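# Shut spring-loaded cabinet door and push its bolt up

## Task

Close the door of the small cabinet fixed to the desk, against the spring that reopens it, and then slide the bolt on the door's upper edge far up into the bracket on the cabinet frame overhead. Afterwards release everything and move the robot away. The door must stay shut and bolted with nobody holding it, and the robot must not topple or finish leaning.

## Robot and tools

ROBOT. An RB-Y1 mobile manipulator: a wheeled base (two drive wheels plus two rear casters, 0.66 m long, 0.58 m wide, front edge 0.10 m ahead of the wheel axle), a bending torso or leg (ankle, knee, hip), a head with cameras, and left and right arms of seven joints each plus a parallel gripper. The base drives forward or backward and spins in place; it has no sideways motion.

FRAMES. Base frame: origin on the floor between the drive wheels, x ahead, y to the left, z upward. The reported chest, left_hand and right_hand are in this frame; a hand point is the spot between its finger pads, fingers point along that hand's -z and close along its x. Reported hand positions get less accurate at long reach. base_odometry is the base frame as it was at scene start, counts only wheel rotation (slip looks like travel) and gives heading in radians, left positive, -3.142 to 3.142.

execute_actions. Argument "actions": a list holding one action or nothing (empty just reports state and pictures). An action may contain:
- "base": exactly one of {"translate_m": d}, a relative drive of d metres from the current spot, positive forward, -3 to 3; or {"rotate_rad": d}, a relative turn in place, positive counter-clockwise seen from above, -3.2 to 3.2. A move that would need over 8.667 s is rejected.
- "joints": a single object mapping joint names to absolute targets (radians, grippers in metres); all arms, torso and head share this one object. Ranges and signs: torso_squat_rad 0 to 1.2 (bigger lowers a level chest); torso_shift_rad -0.3 to 0.6 (positive pushes hips forward); torso_pitch_rad -0.2 to 1.4 (positive leans forward); torso_yaw_rad -1.5 to 1.5 (positive turns left). Per arm: shoulder_pitch -2.356 to 2.356 (0 hanging, negative raises forward); left_shoulder_roll_rad 0 to 3.141 and right_shoulder_roll_rad -3.141 to 0 (away from body); shoulder_yaw -2.094 to 2.094 (positive swings a bent forearm leftward on both sides); elbow -2.617 to 0.01 (negative bends); forearm_roll -3.141 to 3.141; wrist_pitch -1.57 to 1.919 (negative tips the hand forward); hand_roll -2.705 to 2.705; rolls positive counter-clockwise viewed from above on a hanging arm. Gripper (left_gripper_m, right_gripper_m) 0 to 0.1, the gap between pads. head_pan_rad -0.523 to 0.523 (left positive, relative to chest), head_tilt_rad -0.35 to 1.57 (positive looks down). Joints count as arrived within 0.02 (grippers 0.004).
- "speeds": optional caps for this action, translate_m 0.05 to 0.4 m/s, rotate_rad 0.1 to 1.509 rad/s; the maxima are the defaults.
- "min_time_s": 0.1 to 8, the shortest duration for each arm and head motion.
Argument "cameras": list from head_camera, left_wrist_camera, right_wrist_camera, all; omitted or null gives all, [] gives none. Unknown keys or out-of-range numbers reject the whole call with no motion. Anything left out of an action may keep driving toward an earlier target. No action runs past 15 s. Default top speeds: arm joints 1 rad/s (wrist-end joints 1.5), head 1.5, squat and pitch 0.3, shift 0.15, yaw 0.6, grippers 0.1 m/s.

TORSO COUPLING. Besides single ranges: squat+shift <= 1.52; squat-shift+pitch <= 1.57; shift+0.5 pitch-0.4 squat <= 0.7; shift+0.3 pitch-0.5 squat <= 0.39. Breaking one leaves commanded torso joints short, reported off_target.

wait: "seconds" 0 to 10; nothing new is commanded, then the same report as an empty action. zoom_image: "camera" and "region" [x0, y0, x1, y1] in pixels of that camera's newest full image, origin top-left, at most 504 by 504. head_camera images are 896x504, wrist cameras 644x364; calibration (K, distortion, T_world_to_cam in the base frame) is supplied, with small errors that grow for arm-mounted cameras. finished_scene: "scene", the current scene's number; it is final and reports success.

RESULT LINES. base_status and joint_status give each motion's outcome: done (base: wheels turned the full amount, slip possible), off_target (stopped short, maybe still pushing), contact_stop (arm or torso met firm resistance), time_out, limit_stop_at_<name> (a built-in limit; limit_stop_at_own_body means the self-collision guard stopped it before touching), stopped_with_arm (torso halted because an arm hit). After these stops the joint holds its resting position and forgets its target; a contact_stop or time_out on one joint stops its whole group (torso four joints, or one arm's seven). "joint command not followed" with a "cause:" line means an arm's targets were withheld for self or arm-to-arm clearance; those joints show not_followed and may be retried each action until valid; the gripper still acts. on_its_own covers uncommanded parts, and "held at" is a held target, not a measured position. The gripper shows off_target when clamping something, which is normal; command at least 0.005 m less than the object's width.

RECOVERY. A stopped arm or torso may still press. First back it off in its own action, arms before torso. If both hands share an object and the torso hits contact_stop immediately with nothing in the way, resend every arm joint at its reported position, then repeat the torso command.

CAUTIONS. The base does not stop on collision and may keep shoving; the bent leg can stick out ahead of the base, and a leg pressing furniture can slide the robot back unseen in odometry. Never let the arms strike or squeeze each other, grippers included; the clearance check ignores hands and palms. Each arm is rated 3 kg, and heavy weight far forward can tip the robot. Reaching a joint's load limit (65.1 N m shoulders, 33.4 elbows, 23.2 wrist-end joints) freezes the robot for 10 s and skips the rest of the call. Motors warm under load: MOTOR HOT from 65 °C, and at 80 °C an OVER-TEMPERATURE FAULT brakes that arm and shows limit_stop_at_motor_heat; then resend targets. Between replies the robot keeps holding its last command. Avoid slamming the spring door, dropping things, hard pushes, and finishing with the robot tipped.

Each tool is called after "Emit:" as name(argument=value, ...), one argument or row to a line, values as JSON.

## Session

Emit:
execute_actions(
  actions=[],
)

Scene clock: 0.00 s.
base_odometry: x=+0.000 y=+0.000 heading=+0.000 (m, m, rad; odometry frame)
base_status: not commanded
joint_positions: torso_squat_rad=+0.350 torso_shift_rad=+0.001 torso_pitch_rad=+0.002 torso_yaw_rad=+0.000 left_shoulder_pitch_rad=+0.054 left_shoulder_roll_rad=+0.021 left_shoulder_yaw_rad=+0.046 left_elbow_rad=-0.152 left_forearm_roll_rad=-0.039 left_wrist_pitch_rad=+0.036 left_hand_roll_rad=+0.031 left_gripper_m=+0.100 right_shoulder_pitch_rad=+0.017 right_shoulder_roll_rad=-0.026 right_shoulder_yaw_rad=-0.018 right_elbow_rad=-0.282 right_forearm_roll_rad=-0.019 right_wrist_pitch_rad=+0.009 right_hand_roll_rad=-0.027 right_gripper_m=+0.100 head_pan_rad=+0.000 head_tilt_rad=+0.400
joint_status: not commanded
chest: x=-0.2267 y=+0.0010 z=+1.2475 quat_wxyz=(+1.000, -0.001, +0.001, +0.000) (m; base frame)
left_hand: x=-0.2011 y=+0.2401 z=+0.5623 quat_wxyz=(+0.999, +0.013, -0.032, +0.027) (m; base frame)
right_hand: x=-0.1057 y=-0.2431 z=+0.5734 quat_wxyz=(+0.991, -0.013, -0.127, -0.033) (m; base frame)
pictures: head_camera, left_wrist_camera, right_wrist_camera
Images, in order (width x height): head_camera 896x504, left_wrist_camera 644x364, right_wrist_camera 644x364.

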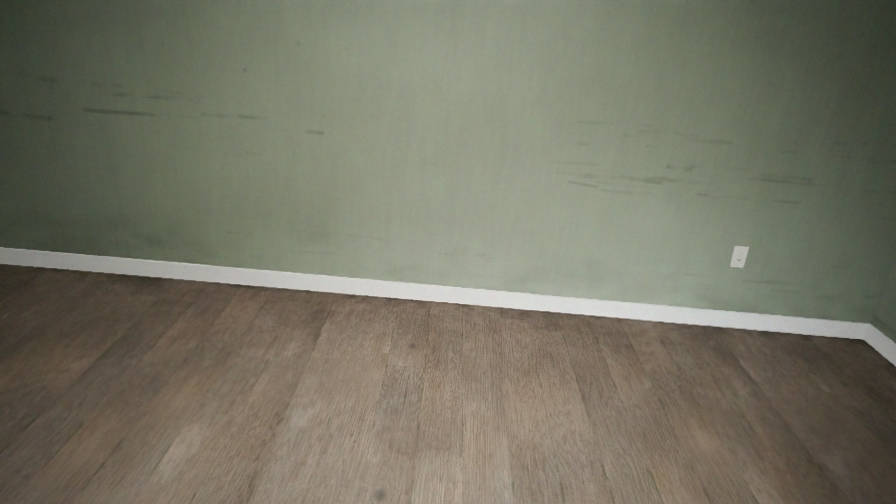

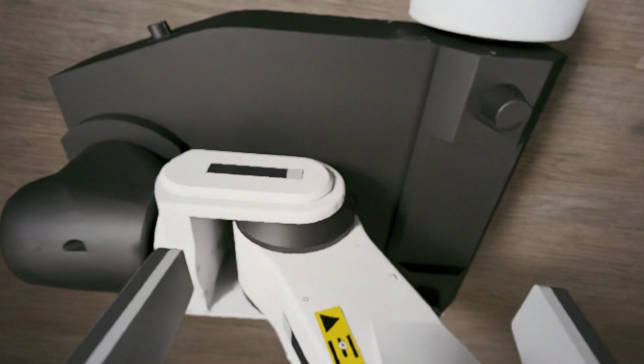

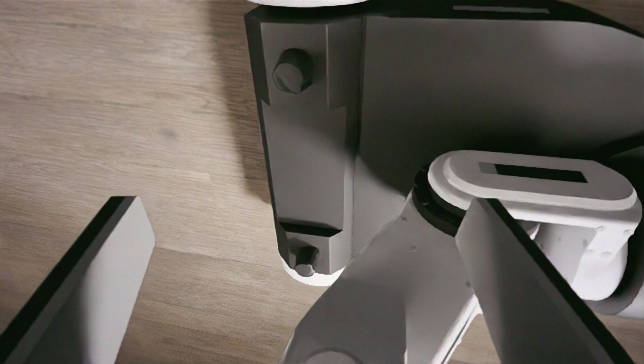

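Emit:
execute_actions(
  actions=[
    {"base":{"rotate_rad":1.2},"joints":{"head_pan_rad":0.4}},
  ],
  cameras=["head_camera"],
)

Scene clock: 5.10 s.
base_odometry: x=+0.000 y=+0.000 heading=+1.200 (m, m, rad; odometry frame)
base_status: done
joint_positions: torso_squat_rad=+0.350 torso_shift_rad=+0.001 torso_pitch_rad=+0.002 torso_yaw_rad=+0.000 left_shoulder_pitch_rad=+0.054 left_shoulder_roll_rad=+0.021 left_shoulder_yaw_rad=+0.046 left_elbow_rad=-0.152 left_forearm_roll_rad=-0.039 left_wrist_pitch_rad=+0.036 left_hand_roll_rad=+0.031 left_gripper_m=+0.100 right_shoulder_pitch_rad=+0.017 right_shoulder_roll_rad=-0.026 right_shoulder_yaw_rad=-0.018 right_elbow_rad=-0.282 right_forearm_roll_rad=-0.019 right_wrist_pitch_rad=+0.009 right_hand_roll_rad=-0.027 right_gripper_m=+0.100 head_pan_rad=+0.400 head_tilt_rad=+0.400
joint_status: all done
chest: x=-0.2268 y=+0.0009 z=+1.2475 quat_wxyz=(+1.000, -0.001, +0.001, +0.000) (m; base frame)
left_hand: x=-0.2011 y=+0.2402 z=+0.5623 quat_wxyz=(+0.999, +0.013, -0.032, +0.027) (m; base frame)
right_hand: x=-0.1058 y=-0.2431 z=+0.5734 quat_wxyz=(+0.991, -0.012, -0.127, -0.033) (m; base frame)
pictures: head_camera
camera_calibration (this result's frames):
head_camera: T_world_to_cam=[[0.387413, -0.918027, 0.0844867, -0.0484015], [-0.293646, -0.20975, -0.932619, 1.34221], [0.87389, 0.336499, -0.350834, 0.629799], [0, 0, 0, 1]] pos_world=[-0.137489, 0.025168, 1.47682]
Images, in order (width x height): head_camera 896x504.

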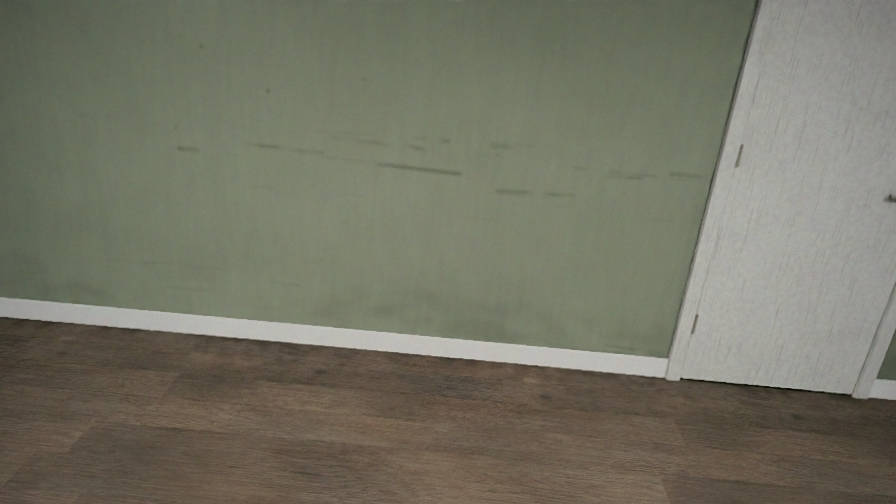

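Emit:
execute_actions(
  actions=[
    {"base":{"rotate_rad":1.3}},
  ],
  cameras=["head_camera"],
)

Scene clock: 10.07 s.
base_odometry: x=+0.000 y=+0.000 heading=+2.499 (m, m, rad; odometry frame)
base_status: done
joint_positions: torso_squat_rad=+0.350 torso_shift_rad=+0.001 torso_pitch_rad=+0.002 torso_yaw_rad=+0.000 left_shoulder_pitch_rad=+0.054 left_shoulder_roll_rad=+0.021 left_shoulder_yaw_rad=+0.046 left_elbow_rad=-0.152 left_forearm_roll_rad=-0.039 left_wrist_pitch_rad=+0.036 left_hand_roll_rad=+0.031 left_gripper_m=+0.100 right_shoulder_pitch_rad=+0.017 right_shoulder_roll_rad=-0.026 right_shoulder_yaw_rad=-0.018 right_elbow_rad=-0.282 right_forearm_roll_rad=-0.019 right_wrist_pitch_rad=+0.009 right_hand_roll_rad=-0.027 right_gripper_m=+0.100 head_pan_rad=+0.400 head_tilt_rad=+0.400
joint_status: not commanded
chest: x=-0.2268 y=+0.0009 z=+1.2475 quat_wxyz=(+1.000, -0.001, +0.001, +0.000) (m; base frame)
left_hand: x=-0.2011 y=+0.2402 z=+0.5623 quat_wxyz=(+0.999, +0.013, -0.032, +0.027) (m; base frame)
right_hand: x=-0.1058 y=-0.2431 z=+0.5734 quat_wxyz=(+0.991, -0.012, -0.127, -0.033) (m; base frame)
pictures: head_camera
camera_calibration (this result's frames):
head_camera: T_world_to_cam=[[0.387413, -0.918027, 0.0844834, -0.0483996], [-0.29364, -0.209744, -0.932621, 1.34221], [0.873892, 0.336502, -0.350828, 0.629797], [0, 0, 0, 1]] pos_world=[-0.137496, 0.0251619, 1.47682]
Images, in order (width x height): head_camera 896x504.

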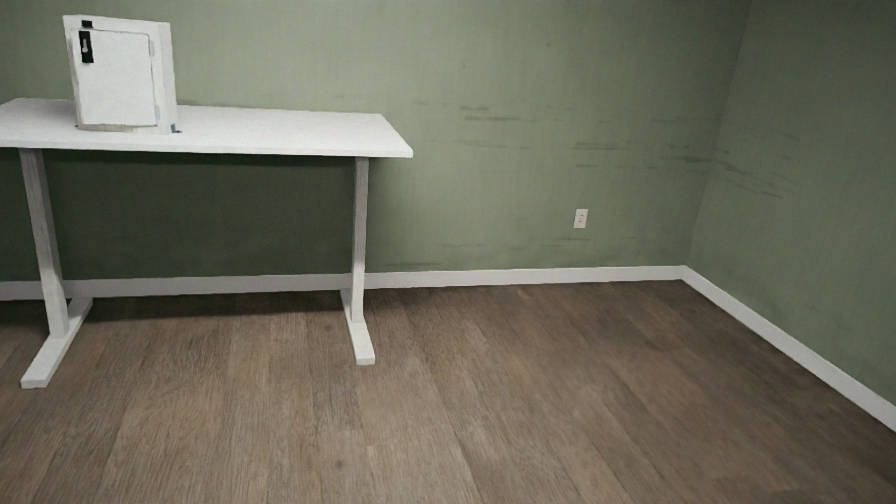

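Emit:
execute_actions(
  actions=[
    {"base":{"rotate_rad":1.12},"joints":{"head_pan_rad":-0.15,"head_tilt_rad":0.3}},
  ],
  cameras=["head_camera"],
)

Emit:
execute_actions(
  actions=[
    {"base":{"translate_m":1.5},"joints":{"head_pan_rad":-0.4}},
  ],
  cameras=[],
)

Emit:
execute_actions(
  actions=[
    {"base":{"rotate_rad":-0.45},"joints":{"head_pan_rad":0}},
  ],
  cameras=["head_camera"],
)

Scene clock: 18.77 s.
base_odometry: x=+0.000 y=+0.000 heading=-2.665 (m, m, rad; odometry frame)
base_status: done
joint_positions: torso_squat_rad=+0.350 torso_shift_rad=+0.001 torso_pitch_rad=+0.002 torso_yaw_rad=+0.000 left_shoulder_pitch_rad=+0.054 left_shoulder_roll_rad=+0.021 left_shoulder_yaw_rad=+0.046 left_elbow_rad=-0.152 left_forearm_roll_rad=-0.039 left_wrist_pitch_rad=+0.036 left_hand_roll_rad=+0.031 left_gripper_m=+0.100 right_shoulder_pitch_rad=+0.017 right_shoulder_roll_rad=-0.026 right_shoulder_yaw_rad=-0.018 right_elbow_rad=-0.282 right_forearm_roll_rad=-0.019 right_wrist_pitch_rad=+0.009 right_hand_roll_rad=-0.027 right_gripper_m=+0.100 head_pan_rad=-0.150 head_tilt_rad=+0.300
joint_status: all done
chest: x=-0.2268 y=+0.0009 z=+1.2475 quat_wxyz=(+1.000, -0.001, +0.001, +0.000) (m; base frame)
left_hand: x=-0.2011 y=+0.2402 z=+0.5623 quat_wxyz=(+0.999, +0.013, -0.032, +0.027) (m; base frame)
right_hand: x=-0.1058 y=-0.2431 z=+0.5734 quat_wxyz=(+0.991, -0.012, -0.127, -0.033) (m; base frame)
pictures: head_camera
camera_calibration (this result's frames):
head_camera: T_world_to_cam=[[-0.157819, -0.983802, 0.0850103, -0.160541], [-0.265555, -0.0406338, -0.963239, 1.39207], [0.951091, -0.174592, -0.254841, 0.507258], [0, 0, 0, 1]] pos_world=[-0.138114, -0.0128124, 1.48381]
Images, in order (width x height): head_camera 896x504.

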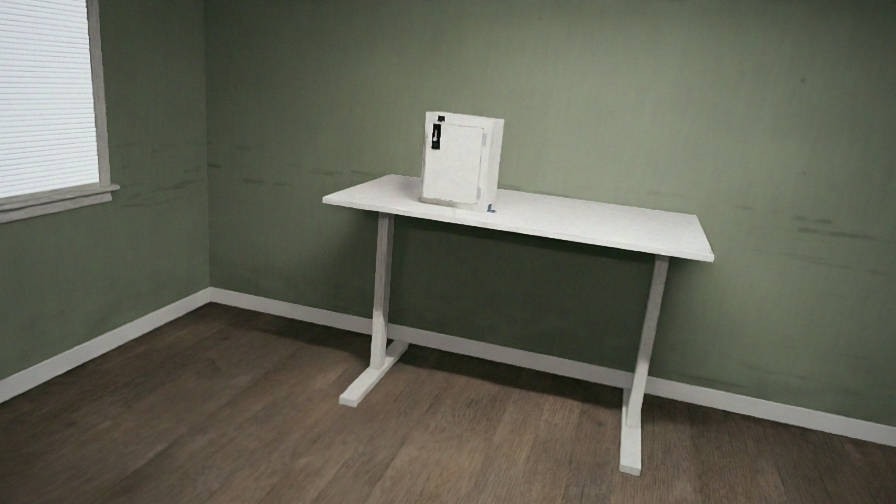

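Scene clock: 23.97 s.
base_odometry: x=-1.332 y=-0.689 heading=-2.664 (m, m, rad; odometry frame)
base_status: done
joint_positions: torso_squat_rad=+0.350 torso_shift_rad=+0.001 torso_pitch_rad=+0.002 torso_yaw_rad=+0.000 left_shoulder_pitch_rad=+0.054 left_shoulder_roll_rad=+0.021 left_shoulder_yaw_rad=+0.046 left_elbow_rad=-0.152 left_forearm_roll_rad=-0.039 left_wrist_pitch_rad=+0.036 left_hand_roll_rad=+0.031 left_gripper_m=+0.100 right_shoulder_pitch_rad=+0.017 right_shoulder_roll_rad=-0.026 right_shoulder_yaw_rad=-0.018 right_elbow_rad=-0.282 right_forearm_roll_rad=-0.019 right_wrist_pitch_rad=+0.009 right_hand_roll_rad=-0.027 right_gripper_m=+0.100 head_pan_rad=-0.400 head_tilt_rad=+0.300
joint_status: all done
chest: x=-0.2267 y=+0.0009 z=+1.2475 quat_wxyz=(+1.000, -0.001, +0.001, +0.000) (m; base frame)
left_hand: x=-0.2010 y=+0.2402 z=+0.5623 quat_wxyz=(+0.999, +0.013, -0.032, +0.027) (m; base frame)
right_hand: x=-0.1057 y=-0.2431 z=+0.5734 quat_wxyz=(+0.991, -0.012, -0.127, -0.033) (m; base frame)
pictures: none
No camera images: the call's "cameras" was empty. Leave "cameras" out to get every camera's image.

Scene clock: 26.20 s.
base_odometry: x=-1.332 y=-0.689 heading=-3.113 (m, m, rad; odometry frame)
base_status: done
joint_positions: torso_squat_rad=+0.350 torso_shift_rad=+0.001 torso_pitch_rad=+0.002 torso_yaw_rad=+0.000 left_shoulder_pitch_rad=+0.054 left_shoulder_roll_rad=+0.021 left_shoulder_yaw_rad=+0.046 left_elbow_rad=-0.152 left_forearm_roll_rad=-0.039 left_wrist_pitch_rad=+0.036 left_hand_roll_rad=+0.031 left_gripper_m=+0.100 right_shoulder_pitch_rad=+0.017 right_shoulder_roll_rad=-0.026 right_shoulder_yaw_rad=-0.018 right_elbow_rad=-0.282 right_forearm_roll_rad=-0.019 right_wrist_pitch_rad=+0.009 right_hand_roll_rad=-0.027 right_gripper_m=+0.100 head_pan_rad=+0.000 head_tilt_rad=+0.300
joint_status: all done
chest: x=-0.2267 y=+0.0010 z=+1.2475 quat_wxyz=(+1.000, -0.001, +0.001, +0.000) (m; base frame)
left_hand: x=-0.2010 y=+0.2402 z=+0.5623 quat_wxyz=(+0.999, +0.013, -0.032, +0.027) (m; base frame)
right_hand: x=-0.1057 y=-0.2431 z=+0.5734 quat_wxyz=(+0.991, -0.013, -0.127, -0.033) (m; base frame)
pictures: head_camera
camera_calibration (this result's frames):
head_camera: T_world_to_cam=[[-0.0090605, -0.996354, 0.0848311, -0.129815], [-0.256807, -0.0796707, -0.963173, 1.39383], [0.96642, -0.0305121, -0.255149, 0.5106], [0, 0, 0, 1]] pos_world=[-0.136684, -0.00271451, 1.48379]
Images, in order (width x height): head_camera 896x504.

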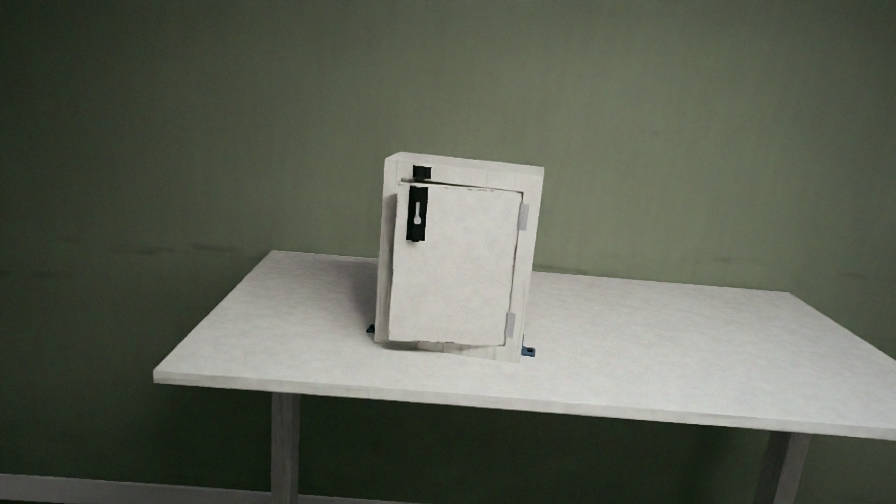

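Emit:
zoom_image(
  camera="head_camera",
  region=[350, 140, 570, 370],
)

Region (350, 140, 570, 370) of head_camera's 896x504 image, scaled by 2.191, with more detail than that image has; it fills the left 482 columns of this view, and the rest is white.

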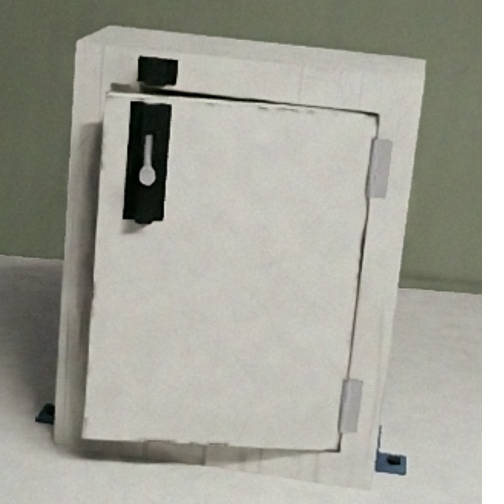

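Emit:
execute_actions(
  actions=[
    {"base":{"rotate_rad":-0.16},"joints":{"torso_squat_rad":0.6,"left_shoulder_pitch_rad":-0.7,"left_shoulder_roll_rad":0.15,"left_shoulder_yaw_rad":0.2,"left_elbow_rad":-1.5,"left_wrist_pitch_rad":0.63,"left_hand_roll_rad":-1.57,"left_forearm_roll_rad":0,"left_gripper_m":0,"head_pan_rad":0.15}},
  ],
  cameras=["head_camera","left_wrist_camera"],
)

Scene clock: 88.57 s.
base_odometry: x=-1.332 y=-0.689 heading=+3.010 (m, m, rad; odometry frame)
base_status: done
joint_positions: torso_squat_rad=+0.600 torso_shift_rad=+0.001 torso_pitch_rad=+0.002 torso_yaw_rad=+0.000 left_shoulder_pitch_rad=-0.700 left_shoulder_roll_rad=+0.150 left_shoulder_yaw_rad=+0.200 left_elbow_rad=-1.500 left_forearm_roll_rad=+0.000 left_wrist_pitch_rad=+0.630 left_hand_roll_rad=-1.570 left_gripper_m=+0.000 right_shoulder_pitch_rad=+0.017 right_shoulder_roll_rad=-0.026 right_shoulder_yaw_rad=-0.018 right_elbow_rad=-0.282 right_forearm_roll_rad=-0.019 right_wrist_pitch_rad=+0.009 right_hand_roll_rad=-0.027 right_gripper_m=+0.100 head_pan_rad=+0.150 head_tilt_rad=+0.300
joint_status: all done
chest: x=-0.2269 y=+0.0009 z=+1.1676 quat_wxyz=(+1.000, -0.001, +0.001, +0.000) (m; base frame)
left_hand: x=+0.4292 y=+0.2434 z=+1.1718 quat_wxyz=(+0.494, +0.519, -0.472, -0.514) (m; base frame)
right_hand: x=-0.1058 y=-0.2432 z=+0.4936 quat_wxyz=(+0.991, -0.012, -0.128, -0.033) (m; base frame)
pictures: head_camera, left_wrist_camera
camera_calibration (this result's frames):
head_camera: T_world_to_cam=[[0.139928, -0.986545, 0.0845487, -0.0922766], [-0.24206, -0.116881, -0.963196, 1.31992], [0.960118, 0.114312, -0.255158, 0.488978], [0, 0, 0, 1]] pos_world=[-0.137063, 0.0073421, 1.40391]
left_wrist_camera: T_world_to_cam=[[0.116859, -0.992192, -0.0435742, 0.250122], [-0.581796, -0.0328327, -0.812672, 1.25836], [0.804896, 0.120319, -0.58109, 0.386894], [0, 0, 0, 1]] pos_world=[0.391472, 0.242934, 1.25836]
Images, in order (width x height): head_camera 896x504, left_wrist_camera 644x364.

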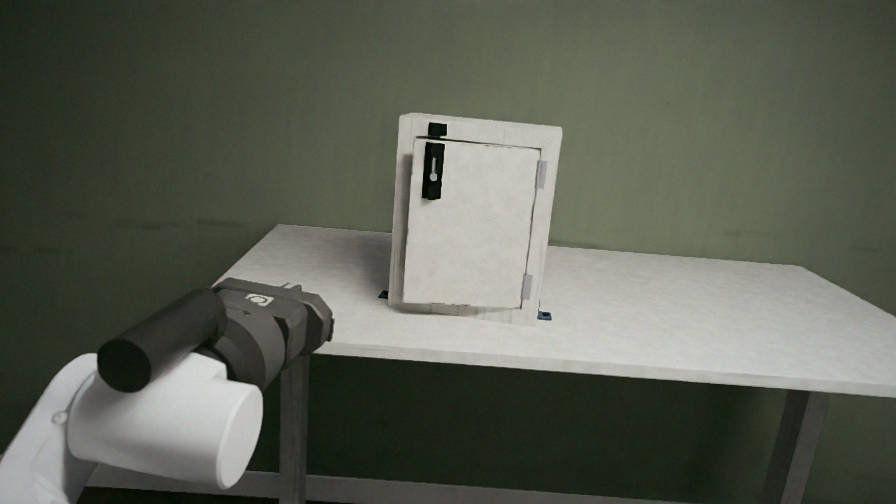

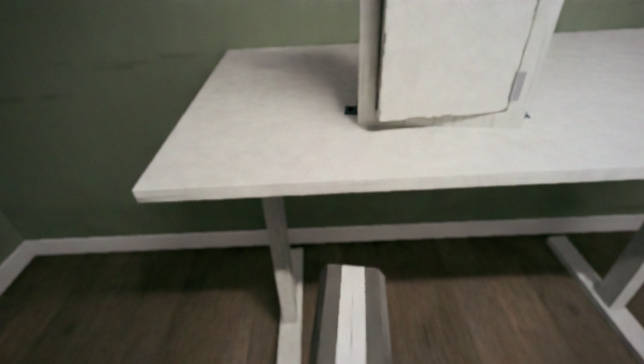

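Emit:
execute_actions(
  actions=[
    {"base":{"translate_m":0.35},"joints":{"left_shoulder_roll_rad":0.03,"left_shoulder_yaw_rad":0.15,"left_shoulder_pitch_rad":-0.74,"left_wrist_pitch_rad":0.66,"head_pan_rad":0.2}},
  ],
  cameras=["head_camera","left_wrist_camera"],
)

Scene clock: 94.43 s.
base_odometry: x=-1.679 y=-0.644 heading=+3.010 (m, m, rad; odometry frame)
base_status: done
joint_positions: torso_squat_rad=+0.600 torso_shift_rad=+0.001 torso_pitch_rad=+0.002 torso_yaw_rad=+0.000 left_shoulder_pitch_rad=-0.740 left_shoulder_roll_rad=+0.030 left_shoulder_yaw_rad=+0.150 left_elbow_rad=-1.500 left_forearm_roll_rad=+0.000 left_wrist_pitch_rad=+0.660 left_hand_roll_rad=-1.570 left_gripper_m=+0.000 right_shoulder_pitch_rad=+0.017 right_shoulder_roll_rad=-0.026 right_shoulder_yaw_rad=-0.018 right_elbow_rad=-0.282 right_forearm_roll_rad=-0.019 right_wrist_pitch_rad=+0.009 right_hand_roll_rad=-0.027 right_gripper_m=+0.100 head_pan_rad=+0.200 head_tilt_rad=+0.300
joint_status: all done
chest: x=-0.2268 y=+0.0009 z=+1.1677 quat_wxyz=(+1.000, -0.001, +0.001, +0.000) (m; base frame)
left_hand: x=+0.4272 y=+0.1564 z=+1.1726 quat_wxyz=(+0.480, +0.469, -0.513, -0.535) (m; base frame)
right_hand: x=-0.1058 y=-0.2432 z=+0.4936 quat_wxyz=(+0.991, -0.012, -0.128, -0.033) (m; base frame)
pictures: head_camera, left_wrist_camera
camera_calibration (this result's frames):
head_camera: T_world_to_cam=[[0.18906, -0.978329, 0.0844307, -0.082095], [-0.236118, -0.128751, -0.963157, 1.32112], [0.953155, 0.162159, -0.255342, 0.487681], [0, 0, 0, 1]] pos_world=[-0.137374, 0.0106977, 1.40391]
left_wrist_camera: T_world_to_cam=[[-0.00837767, -0.999884, 0.0127579, 0.15269], [-0.600449, -0.00517203, -0.799646, 1.24335], [0.799619, -0.0143596, -0.600336, 0.445346], [0, 0, 0, 1]] pos_world=[0.391743, 0.165498, 1.25965]
Images, in order (width x height): head_camera 896x504, left_wrist_camera 644x364.

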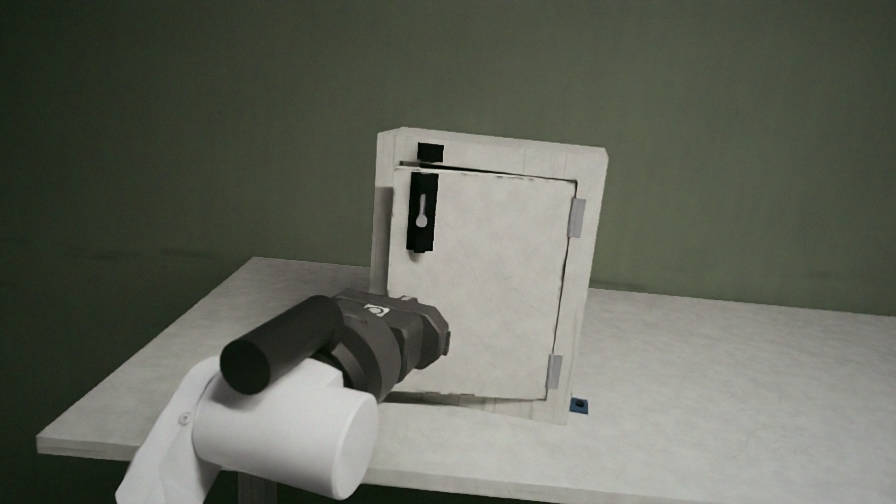

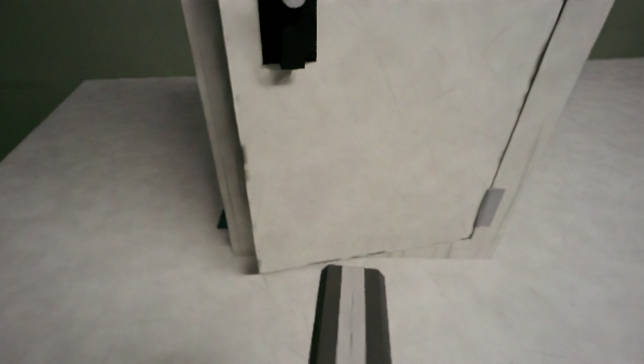

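Emit:
execute_actions(
  actions=[
    {"base":{"translate_m":0.13},"joints":{"left_shoulder_roll_rad":0.09,"torso_squat_rad":0.57}},
  ],
  cameras=["head_camera","left_wrist_camera"],
)

Scene clock: 99.83 s.
base_odometry: x=-1.808 y=-0.626 heading=+3.010 (m, m, rad; odometry frame)
base_status: done
joint_positions: torso_squat_rad=+0.570 torso_shift_rad=+0.001 torso_pitch_rad=+0.002 torso_yaw_rad=+0.000 left_shoulder_pitch_rad=-0.740 left_shoulder_roll_rad=+0.090 left_shoulder_yaw_rad=+0.150 left_elbow_rad=-1.500 left_forearm_roll_rad=+0.000 left_wrist_pitch_rad=+0.660 left_hand_roll_rad=-1.570 left_gripper_m=+0.000 right_shoulder_pitch_rad=+0.017 right_shoulder_roll_rad=-0.026 right_shoulder_yaw_rad=-0.018 right_elbow_rad=-0.282 right_forearm_roll_rad=-0.019 right_wrist_pitch_rad=+0.009 right_hand_roll_rad=-0.027 right_gripper_m=+0.100 head_pan_rad=+0.200 head_tilt_rad=+0.300
joint_status: all done
chest: x=-0.2268 y=+0.0009 z=+1.1793 quat_wxyz=(+1.000, -0.001, +0.001, +0.000) (m; base frame)
left_hand: x=+0.4301 y=+0.1846 z=+1.1910 quat_wxyz=(+0.476, +0.493, -0.495, -0.534) (m; base frame)
right_hand: x=-0.1058 y=-0.2432 z=+0.5052 quat_wxyz=(+0.991, -0.013, -0.128, -0.033) (m; base frame)
pictures: head_camera, left_wrist_camera
camera_calibration (this result's frames):
head_camera: T_world_to_cam=[[0.189097, -0.97832, 0.0844517, -0.0830753], [-0.236122, -0.128782, -0.963152, 1.33229], [0.953147, 0.162189, -0.255355, 0.490632], [0, 0, 0, 1]] pos_world=[-0.137351, 0.0107262, 1.4155]
left_wrist_camera: T_world_to_cam=[[0.029921, -0.999058, -0.03142, 0.216675], [-0.58943, 0.0077515, -0.807782, 1.26253], [0.807265, 0.0426895, -0.588643, 0.426699], [0, 0, 0, 1]] pos_world=[0.393231, 0.188469, 1.27783]
Images, in order (width x height): head_camera 896x504, left_wrist_camera 644x364.

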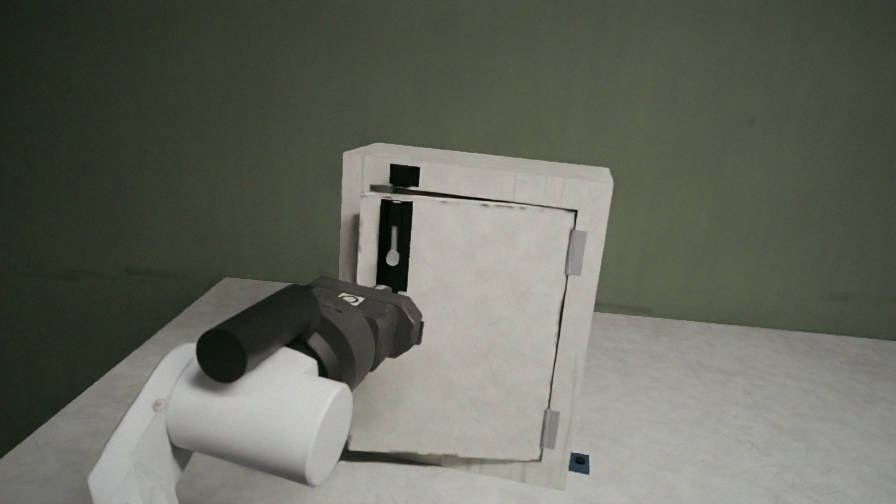

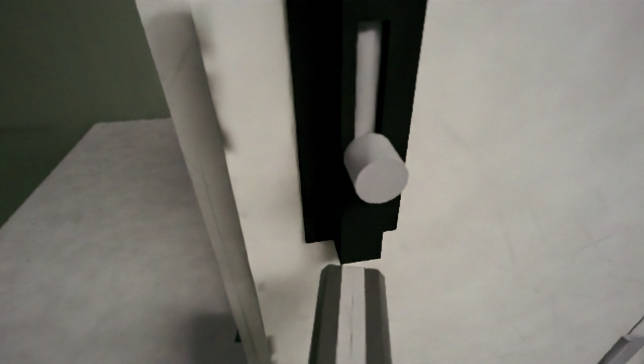

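Emit:
execute_actions(
  actions=[
    {"base":{"translate_m":0.02},"speeds":{"translate_m":0.05},"joints":{"left_shoulder_roll_rad":0.08}},
  ],
  cameras=["head_camera","left_wrist_camera"],
)

Scene clock: 105.13 s.
base_odometry: x=-1.828 y=-0.624 heading=+3.010 (m, m, rad; odometry frame)
base_status: done
joint_positions: torso_squat_rad=+0.570 torso_shift_rad=+0.001 torso_pitch_rad=+0.002 torso_yaw_rad=+0.000 left_shoulder_pitch_rad=-0.740 left_shoulder_roll_rad=+0.080 left_shoulder_yaw_rad=+0.150 left_elbow_rad=-1.500 left_forearm_roll_rad=+0.000 left_wrist_pitch_rad=+0.660 left_hand_roll_rad=-1.570 left_gripper_m=+0.000 right_shoulder_pitch_rad=+0.017 right_shoulder_roll_rad=-0.026 right_shoulder_yaw_rad=-0.018 right_elbow_rad=-0.282 right_forearm_roll_rad=-0.019 right_wrist_pitch_rad=+0.009 right_hand_roll_rad=-0.027 right_gripper_m=+0.100 head_pan_rad=+0.200 head_tilt_rad=+0.300
joint_status: all done
chest: x=-0.2268 y=+0.0009 z=+1.1793 quat_wxyz=(+1.000, -0.001, +0.001, +0.000) (m; base frame)
left_hand: x=+0.4297 y=+0.1800 z=+1.1898 quat_wxyz=(+0.477, +0.489, -0.498, -0.534) (m; base frame)
right_hand: x=-0.1058 y=-0.2432 z=+0.5052 quat_wxyz=(+0.991, -0.013, -0.127, -0.033) (m; base frame)
pictures: head_camera, left_wrist_camera
camera_calibration (this result's frames):
head_camera: T_world_to_cam=[[0.18909, -0.978321, 0.0844611, -0.0830833], [-0.236076, -0.128781, -0.963163, 1.33231], [0.95316, 0.162185, -0.255309, 0.490602], [0, 0, 0, 1]] pos_world=[-0.137385, 0.0107261, 1.4155]
left_wrist_camera: T_world_to_cam=[[0.0235821, -0.999429, -0.0242095, 0.206244], [-0.591201, 0.00558651, -0.806505, 1.26098], [0.806179, 0.0333318, -0.590732, 0.431171], [0, 0, 0, 1]] pos_world=[0.39303, 0.18471, 1.27669]
Images, in order (width x height): head_camera 896x504, left_wrist_camera 644x364.

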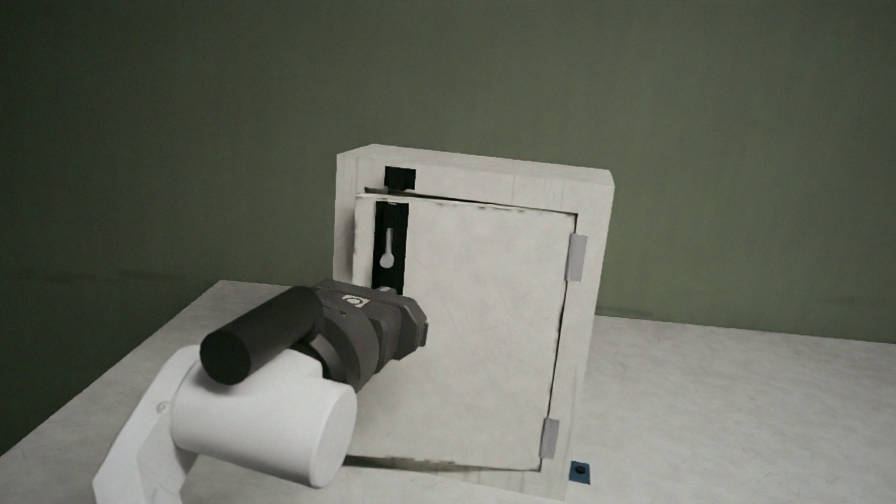

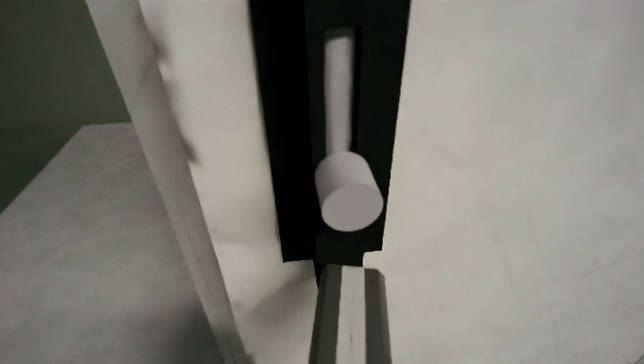

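Emit:
execute_actions(
  actions=[
    {"base":{"translate_m":0.02},"speeds":{"translate_m":0.05},"joints":{"left_shoulder_roll_rad":0.087}},
  ],
  cameras=["head_camera","left_wrist_camera"],
)

Scene clock: 119.40 s.
base_odometry: x=-1.848 y=-0.621 heading=+3.009 (m, m, rad; odometry frame)
base_status: done
joint_positions: torso_squat_rad=+0.570 torso_shift_rad=+0.001 torso_pitch_rad=+0.002 torso_yaw_rad=+0.000 left_shoulder_pitch_rad=-0.740 left_shoulder_roll_rad=+0.087 left_shoulder_yaw_rad=+0.150 left_elbow_rad=-1.500 left_forearm_roll_rad=+0.000 left_wrist_pitch_rad=+0.660 left_hand_roll_rad=-1.570 left_gripper_m=+0.000 right_shoulder_pitch_rad=+0.017 right_shoulder_roll_rad=-0.026 right_shoulder_yaw_rad=-0.018 right_elbow_rad=-0.282 right_forearm_roll_rad=-0.019 right_wrist_pitch_rad=+0.009 right_hand_roll_rad=-0.027 right_gripper_m=+0.100 head_pan_rad=+0.200 head_tilt_rad=+0.300
joint_status: all done
chest: x=-0.2268 y=+0.0009 z=+1.1793 quat_wxyz=(+1.000, -0.001, +0.001, +0.000) (m; base frame)
left_hand: x=+0.4299 y=+0.1832 z=+1.1906 quat_wxyz=(+0.477, +0.491, -0.496, -0.534) (m; base frame)
right_hand: x=-0.1059 y=-0.2432 z=+0.5051 quat_wxyz=(+0.991, -0.013, -0.127, -0.033) (m; base frame)
pictures: head_camera, left_wrist_camera
camera_calibration (this result's frames):
head_camera: T_world_to_cam=[[0.189089, -0.978321, 0.0844591, -0.0830815], [-0.236077, -0.128779, -0.963163, 1.33231], [0.953159, 0.162185, -0.25531, 0.490602], [0, 0, 0, 1]] pos_world=[-0.137384, 0.0107253, 1.4155]
left_wrist_camera: T_world_to_cam=[[0.0279106, -0.999184, -0.0292014, 0.213456], [-0.589948, 0.00711757, -0.80741, 1.26207], [0.806959, 0.0397626, -0.589267, 0.428083], [0, 0, 0, 1]] pos_world=[0.39315, 0.187277, 1.27749]
Images, in order (width x height): head_camera 896x504, left_wrist_camera 644x364.

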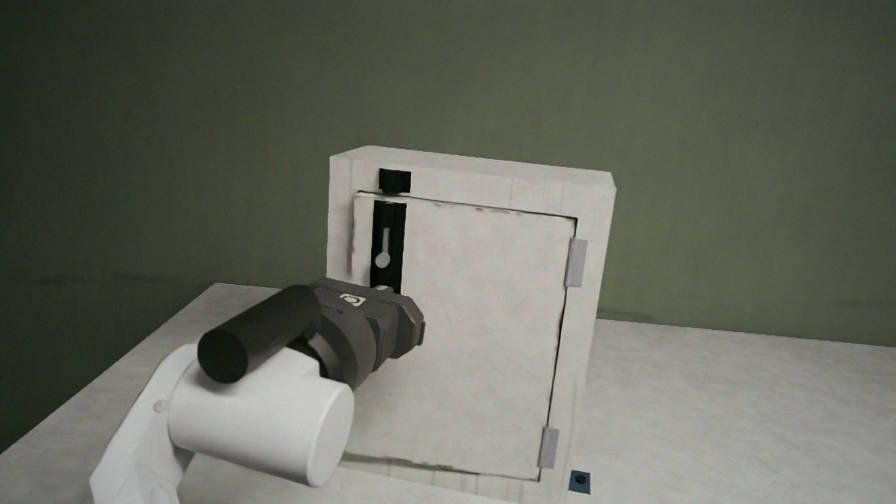

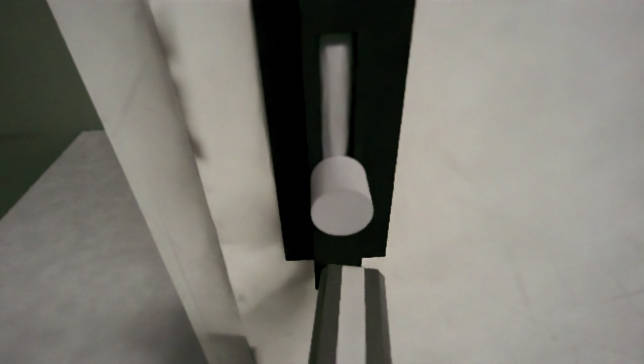

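Emit:
execute_actions(
  actions=[
    {"base":{"translate_m":0.015},"speeds":{"translate_m":0.05},"joints":{"left_shoulder_roll_rad":0.097,"torso_squat_rad":0.54}},
  ],
  cameras=["head_camera","left_wrist_camera"],
)

Emit:
zoom_image(
  camera="head_camera",
  region=[300, 140, 620, 320],
)

Scene clock: 123.13 s.
base_odometry: x=-1.862 y=-0.619 heading=+3.009 (m, m, rad; odometry frame)
base_status: done
joint_positions: torso_squat_rad=+0.540 torso_shift_rad=+0.001 torso_pitch_rad=+0.001 torso_yaw_rad=+0.000 left_shoulder_pitch_rad=-0.740 left_shoulder_roll_rad=+0.097 left_shoulder_yaw_rad=+0.150 left_elbow_rad=-1.500 left_forearm_roll_rad=+0.000 left_wrist_pitch_rad=+0.660 left_hand_roll_rad=-1.570 left_gripper_m=+0.000 right_shoulder_pitch_rad=+0.017 right_shoulder_roll_rad=-0.026 right_shoulder_yaw_rad=-0.018 right_elbow_rad=-0.282 right_forearm_roll_rad=-0.019 right_wrist_pitch_rad=+0.009 right_hand_roll_rad=-0.027 right_gripper_m=+0.100 head_pan_rad=+0.200 head_tilt_rad=+0.300
joint_status: all done
chest: x=-0.2271 y=+0.0009 z=+1.1903 quat_wxyz=(+1.000, -0.001, +0.001, +0.000) (m; base frame)
left_hand: x=+0.4300 y=+0.1879 z=+1.2031 quat_wxyz=(+0.476, +0.495, -0.493, -0.534) (m; base frame)
right_hand: x=-0.1058 y=-0.2431 z=+0.5163 quat_wxyz=(+0.991, -0.012, -0.128, -0.033) (m; base frame)
pictures: head_camera, left_wrist_camera
camera_calibration (this result's frames):
head_camera: T_world_to_cam=[[0.189124, -0.978306, 0.0845608, -0.0840531], [-0.235642, -0.128814, -0.963265, 1.3431], [0.95326, 0.16225, -0.254891, 0.493222], [0, 0, 0, 1]] pos_world=[-0.137783, 0.0107556, 1.42659]
left_wrist_camera: T_world_to_cam=[[0.034429, -0.998743, -0.0364225, 0.224367], [-0.58789, 0.00923287, -0.808888, 1.27261], [0.808208, 0.0492616, -0.586833, 0.429978], [0, 0, 0, 1]] pos_world=[0.392919, 0.191154, 1.2899]
Images, in order (width x height): head_camera 896x504, left_wrist_camera 644x364.

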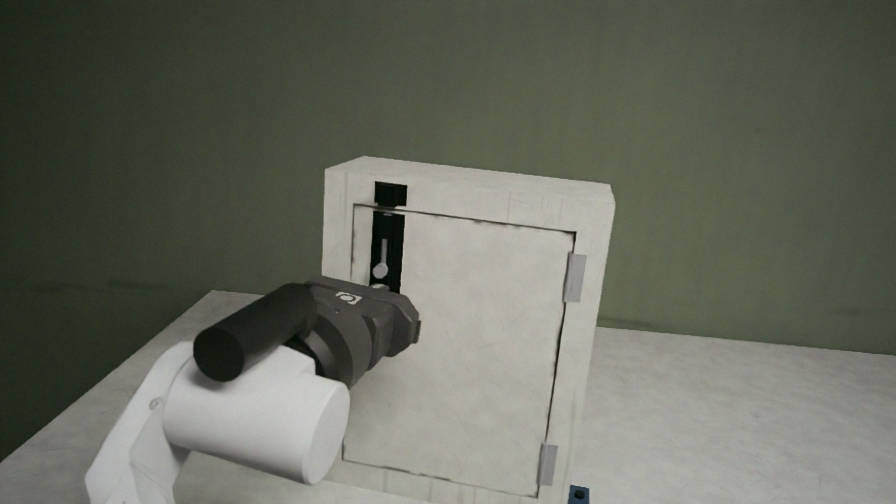

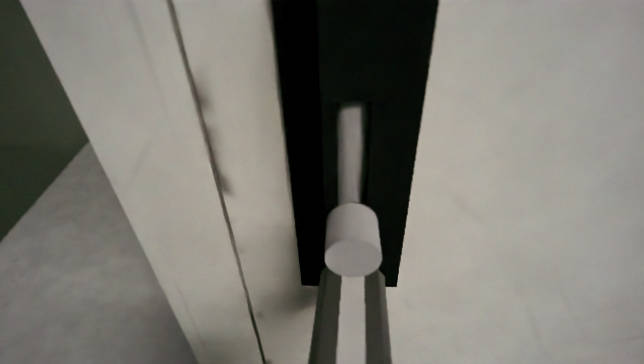

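Region (300, 140, 620, 320) of head_camera's 896x504 image, scaled by 1.575, with more detail than that image has; it fills the top 284 rows of this view, and the rest is white.

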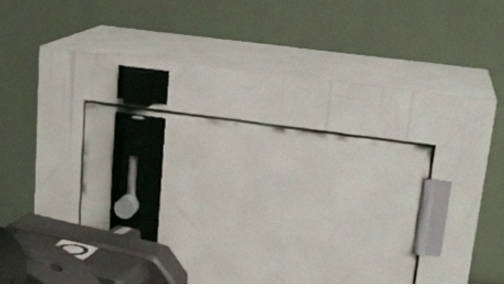

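Emit:
execute_actions(
  actions=[
    {"joints":{"torso_squat_rad":0.46}},
  ],
  cameras=["head_camera","left_wrist_camera"],
)

Scene clock: 125.30 s.
base_odometry: x=-1.862 y=-0.619 heading=+3.009 (m, m, rad; odometry frame)
base_status: not commanded
joint_positions: torso_squat_rad=+0.460 torso_shift_rad=+0.001 torso_pitch_rad=+0.001 torso_yaw_rad=+0.000 left_shoulder_pitch_rad=-0.739 left_shoulder_roll_rad=+0.097 left_shoulder_yaw_rad=+0.150 left_elbow_rad=-1.500 left_forearm_roll_rad=+0.000 left_wrist_pitch_rad=+0.660 left_hand_roll_rad=-1.570 left_gripper_m=+0.000 right_shoulder_pitch_rad=+0.017 right_shoulder_roll_rad=-0.026 right_shoulder_yaw_rad=-0.018 right_elbow_rad=-0.282 right_forearm_roll_rad=-0.019 right_wrist_pitch_rad=+0.009 right_hand_roll_rad=-0.027 right_gripper_m=+0.100 head_pan_rad=+0.200 head_tilt_rad=+0.300
joint_status: all done
chest: x=-0.2270 y=+0.0009 z=+1.2172 quat_wxyz=(+1.000, -0.001, +0.001, +0.000) (m; base frame)
left_hand: x=+0.4301 y=+0.1881 z=+1.2288 quat_wxyz=(+0.476, +0.495, -0.493, -0.534) (m; base frame)
right_hand: x=-0.1058 y=-0.2431 z=+0.5431 quat_wxyz=(+0.991, -0.013, -0.128, -0.033) (m; base frame)
pictures: head_camera, left_wrist_camera
camera_calibration (this result's frames):
head_camera: T_world_to_cam=[[0.189146, -0.978305, 0.0845155, -0.0862738], [-0.235899, -0.12882, -0.963201, 1.36888], [0.953192, 0.162249, -0.255147, 0.500209], [0, 0, 0, 1]] pos_world=[-0.13756, 0.0107777, 1.45342]
left_wrist_camera: T_world_to_cam=[[0.034715, -0.99873, -0.0365095, 0.225519], [-0.589553, 0.00903313, -0.807679, 1.29282], [0.806983, 0.0495629, -0.588491, 0.447455], [0, 0, 0, 1]] pos_world=[0.393266, 0.191377, 1.31574]
Images, in order (width x height): head_camera 896x504, left_wrist_camera 644x364.

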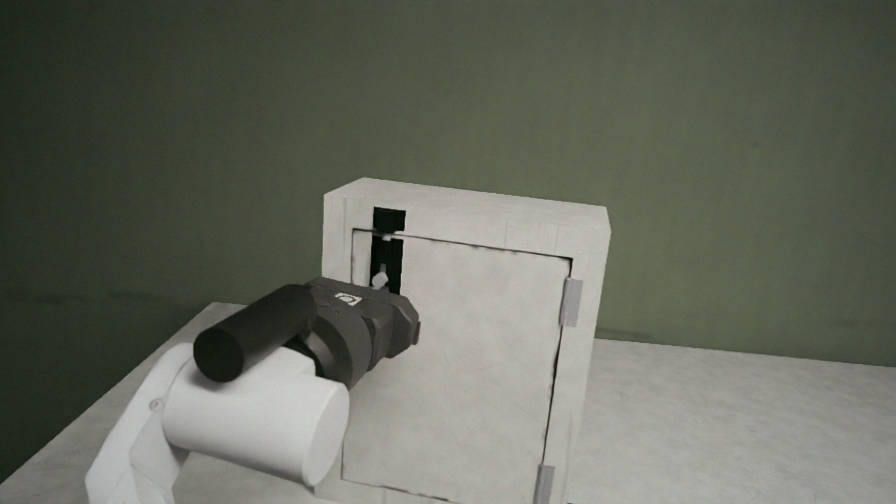

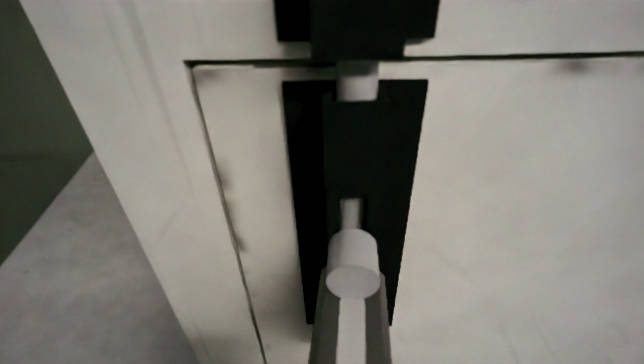

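Emit:
execute_actions(
  actions=[
    {"joints":{"torso_squat_rad":0.42}},
  ],
  cameras=["left_wrist_camera"],
)

Scene clock: 128.50 s.
base_odometry: x=-1.862 y=-0.619 heading=+3.009 (m, m, rad; odometry frame)
base_status: not commanded
joint_positions: torso_squat_rad=+0.420 torso_shift_rad=+0.001 torso_pitch_rad=+0.001 torso_yaw_rad=+0.000 left_shoulder_pitch_rad=-0.739 left_shoulder_roll_rad=+0.097 left_shoulder_yaw_rad=+0.150 left_elbow_rad=-1.500 left_forearm_roll_rad=+0.000 left_wrist_pitch_rad=+0.660 left_hand_roll_rad=-1.570 left_gripper_m=+0.000 right_shoulder_pitch_rad=+0.017 right_shoulder_roll_rad=-0.026 right_shoulder_yaw_rad=-0.018 right_elbow_rad=-0.282 right_forearm_roll_rad=-0.019 right_wrist_pitch_rad=+0.009 right_hand_roll_rad=-0.027 right_gripper_m=+0.100 head_pan_rad=+0.200 head_tilt_rad=+0.300
joint_status: all done
chest: x=-0.2269 y=+0.0009 z=+1.2291 quat_wxyz=(+1.000, -0.001, +0.001, +0.000) (m; base frame)
left_hand: x=+0.4302 y=+0.1882 z=+1.2406 quat_wxyz=(+0.477, +0.495, -0.493, -0.534) (m; base frame)
right_hand: x=-0.1058 y=-0.2431 z=+0.5550 quat_wxyz=(+0.991, -0.013, -0.128, -0.033) (m; base frame)
pictures: left_wrist_camera
camera_calibration (this result's frames):
left_wrist_camera: T_world_to_cam=[[0.0347643, -0.998728, -0.0365206, 0.225984], [-0.589826, 0.0089962, -0.80748, 1.3022], [0.806782, 0.0496123, -0.588763, 0.454746], [0, 0, 0, 1]] pos_world=[0.393331, 0.191421, 1.32749]
Images, in order (width x height): left_wrist_camera 644x364.

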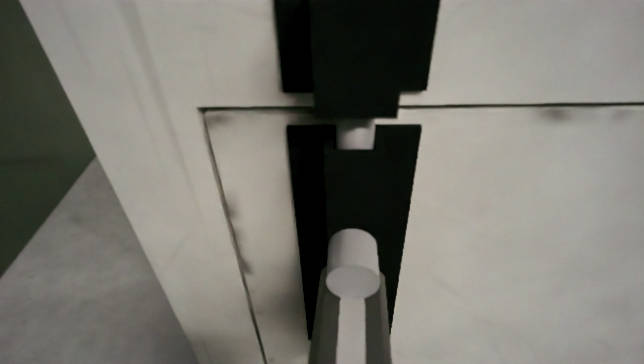

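Emit:
execute_actions(
  actions=[
    {"base":{"translate_m":-0.35},"joints":{"torso_squat_rad":0.45}},
  ],
  cameras=["head_camera"],
)

Scene clock: 132.17 s.
base_odometry: x=-1.515 y=-0.665 heading=+3.008 (m, m, rad; odometry frame)
base_status: done
joint_positions: torso_squat_rad=+0.450 torso_shift_rad=+0.001 torso_pitch_rad=+0.002 torso_yaw_rad=+0.000 left_shoulder_pitch_rad=-0.740 left_shoulder_roll_rad=+0.097 left_shoulder_yaw_rad=+0.150 left_elbow_rad=-1.500 left_forearm_roll_rad=+0.000 left_wrist_pitch_rad=+0.660 left_hand_roll_rad=-1.570 left_gripper_m=+0.000 right_shoulder_pitch_rad=+0.017 right_shoulder_roll_rad=-0.026 right_shoulder_yaw_rad=-0.018 right_elbow_rad=-0.282 right_forearm_roll_rad=-0.019 right_wrist_pitch_rad=+0.009 right_hand_roll_rad=-0.027 right_gripper_m=+0.100 head_pan_rad=+0.200 head_tilt_rad=+0.300
joint_status: all done
chest: x=-0.2268 y=+0.0009 z=+1.2202 quat_wxyz=(+1.000, -0.001, +0.001, +0.000) (m; base frame)
left_hand: x=+0.4303 y=+0.1879 z=+1.2328 quat_wxyz=(+0.476, +0.495, -0.493, -0.534) (m; base frame)
right_hand: x=-0.1058 y=-0.2431 z=+0.5461 quat_wxyz=(+0.991, -0.013, -0.127, -0.033) (m; base frame)
pictures: head_camera
camera_calibration (this result's frames):
head_camera: T_world_to_cam=[[0.189109, -0.978315, 0.0844861, -0.0865382], [-0.236017, -0.128801, -0.963175, 1.37182], [0.95317, 0.162205, -0.255257, 0.500975], [0, 0, 0, 1]] pos_world=[-0.137376, 0.0107695, 1.45649]
Images, in order (width x height): head_camera 896x504.

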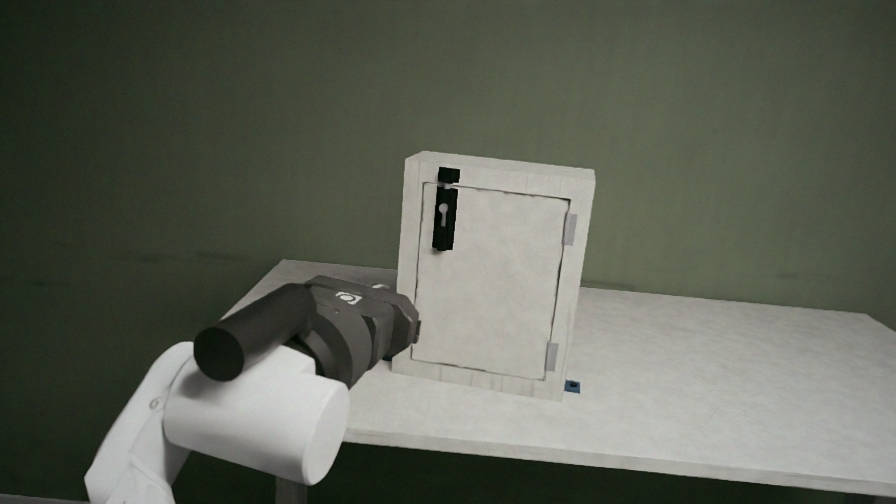

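Emit:
finished_scene(
  scene=1,
)

The scene is finished: the task was done.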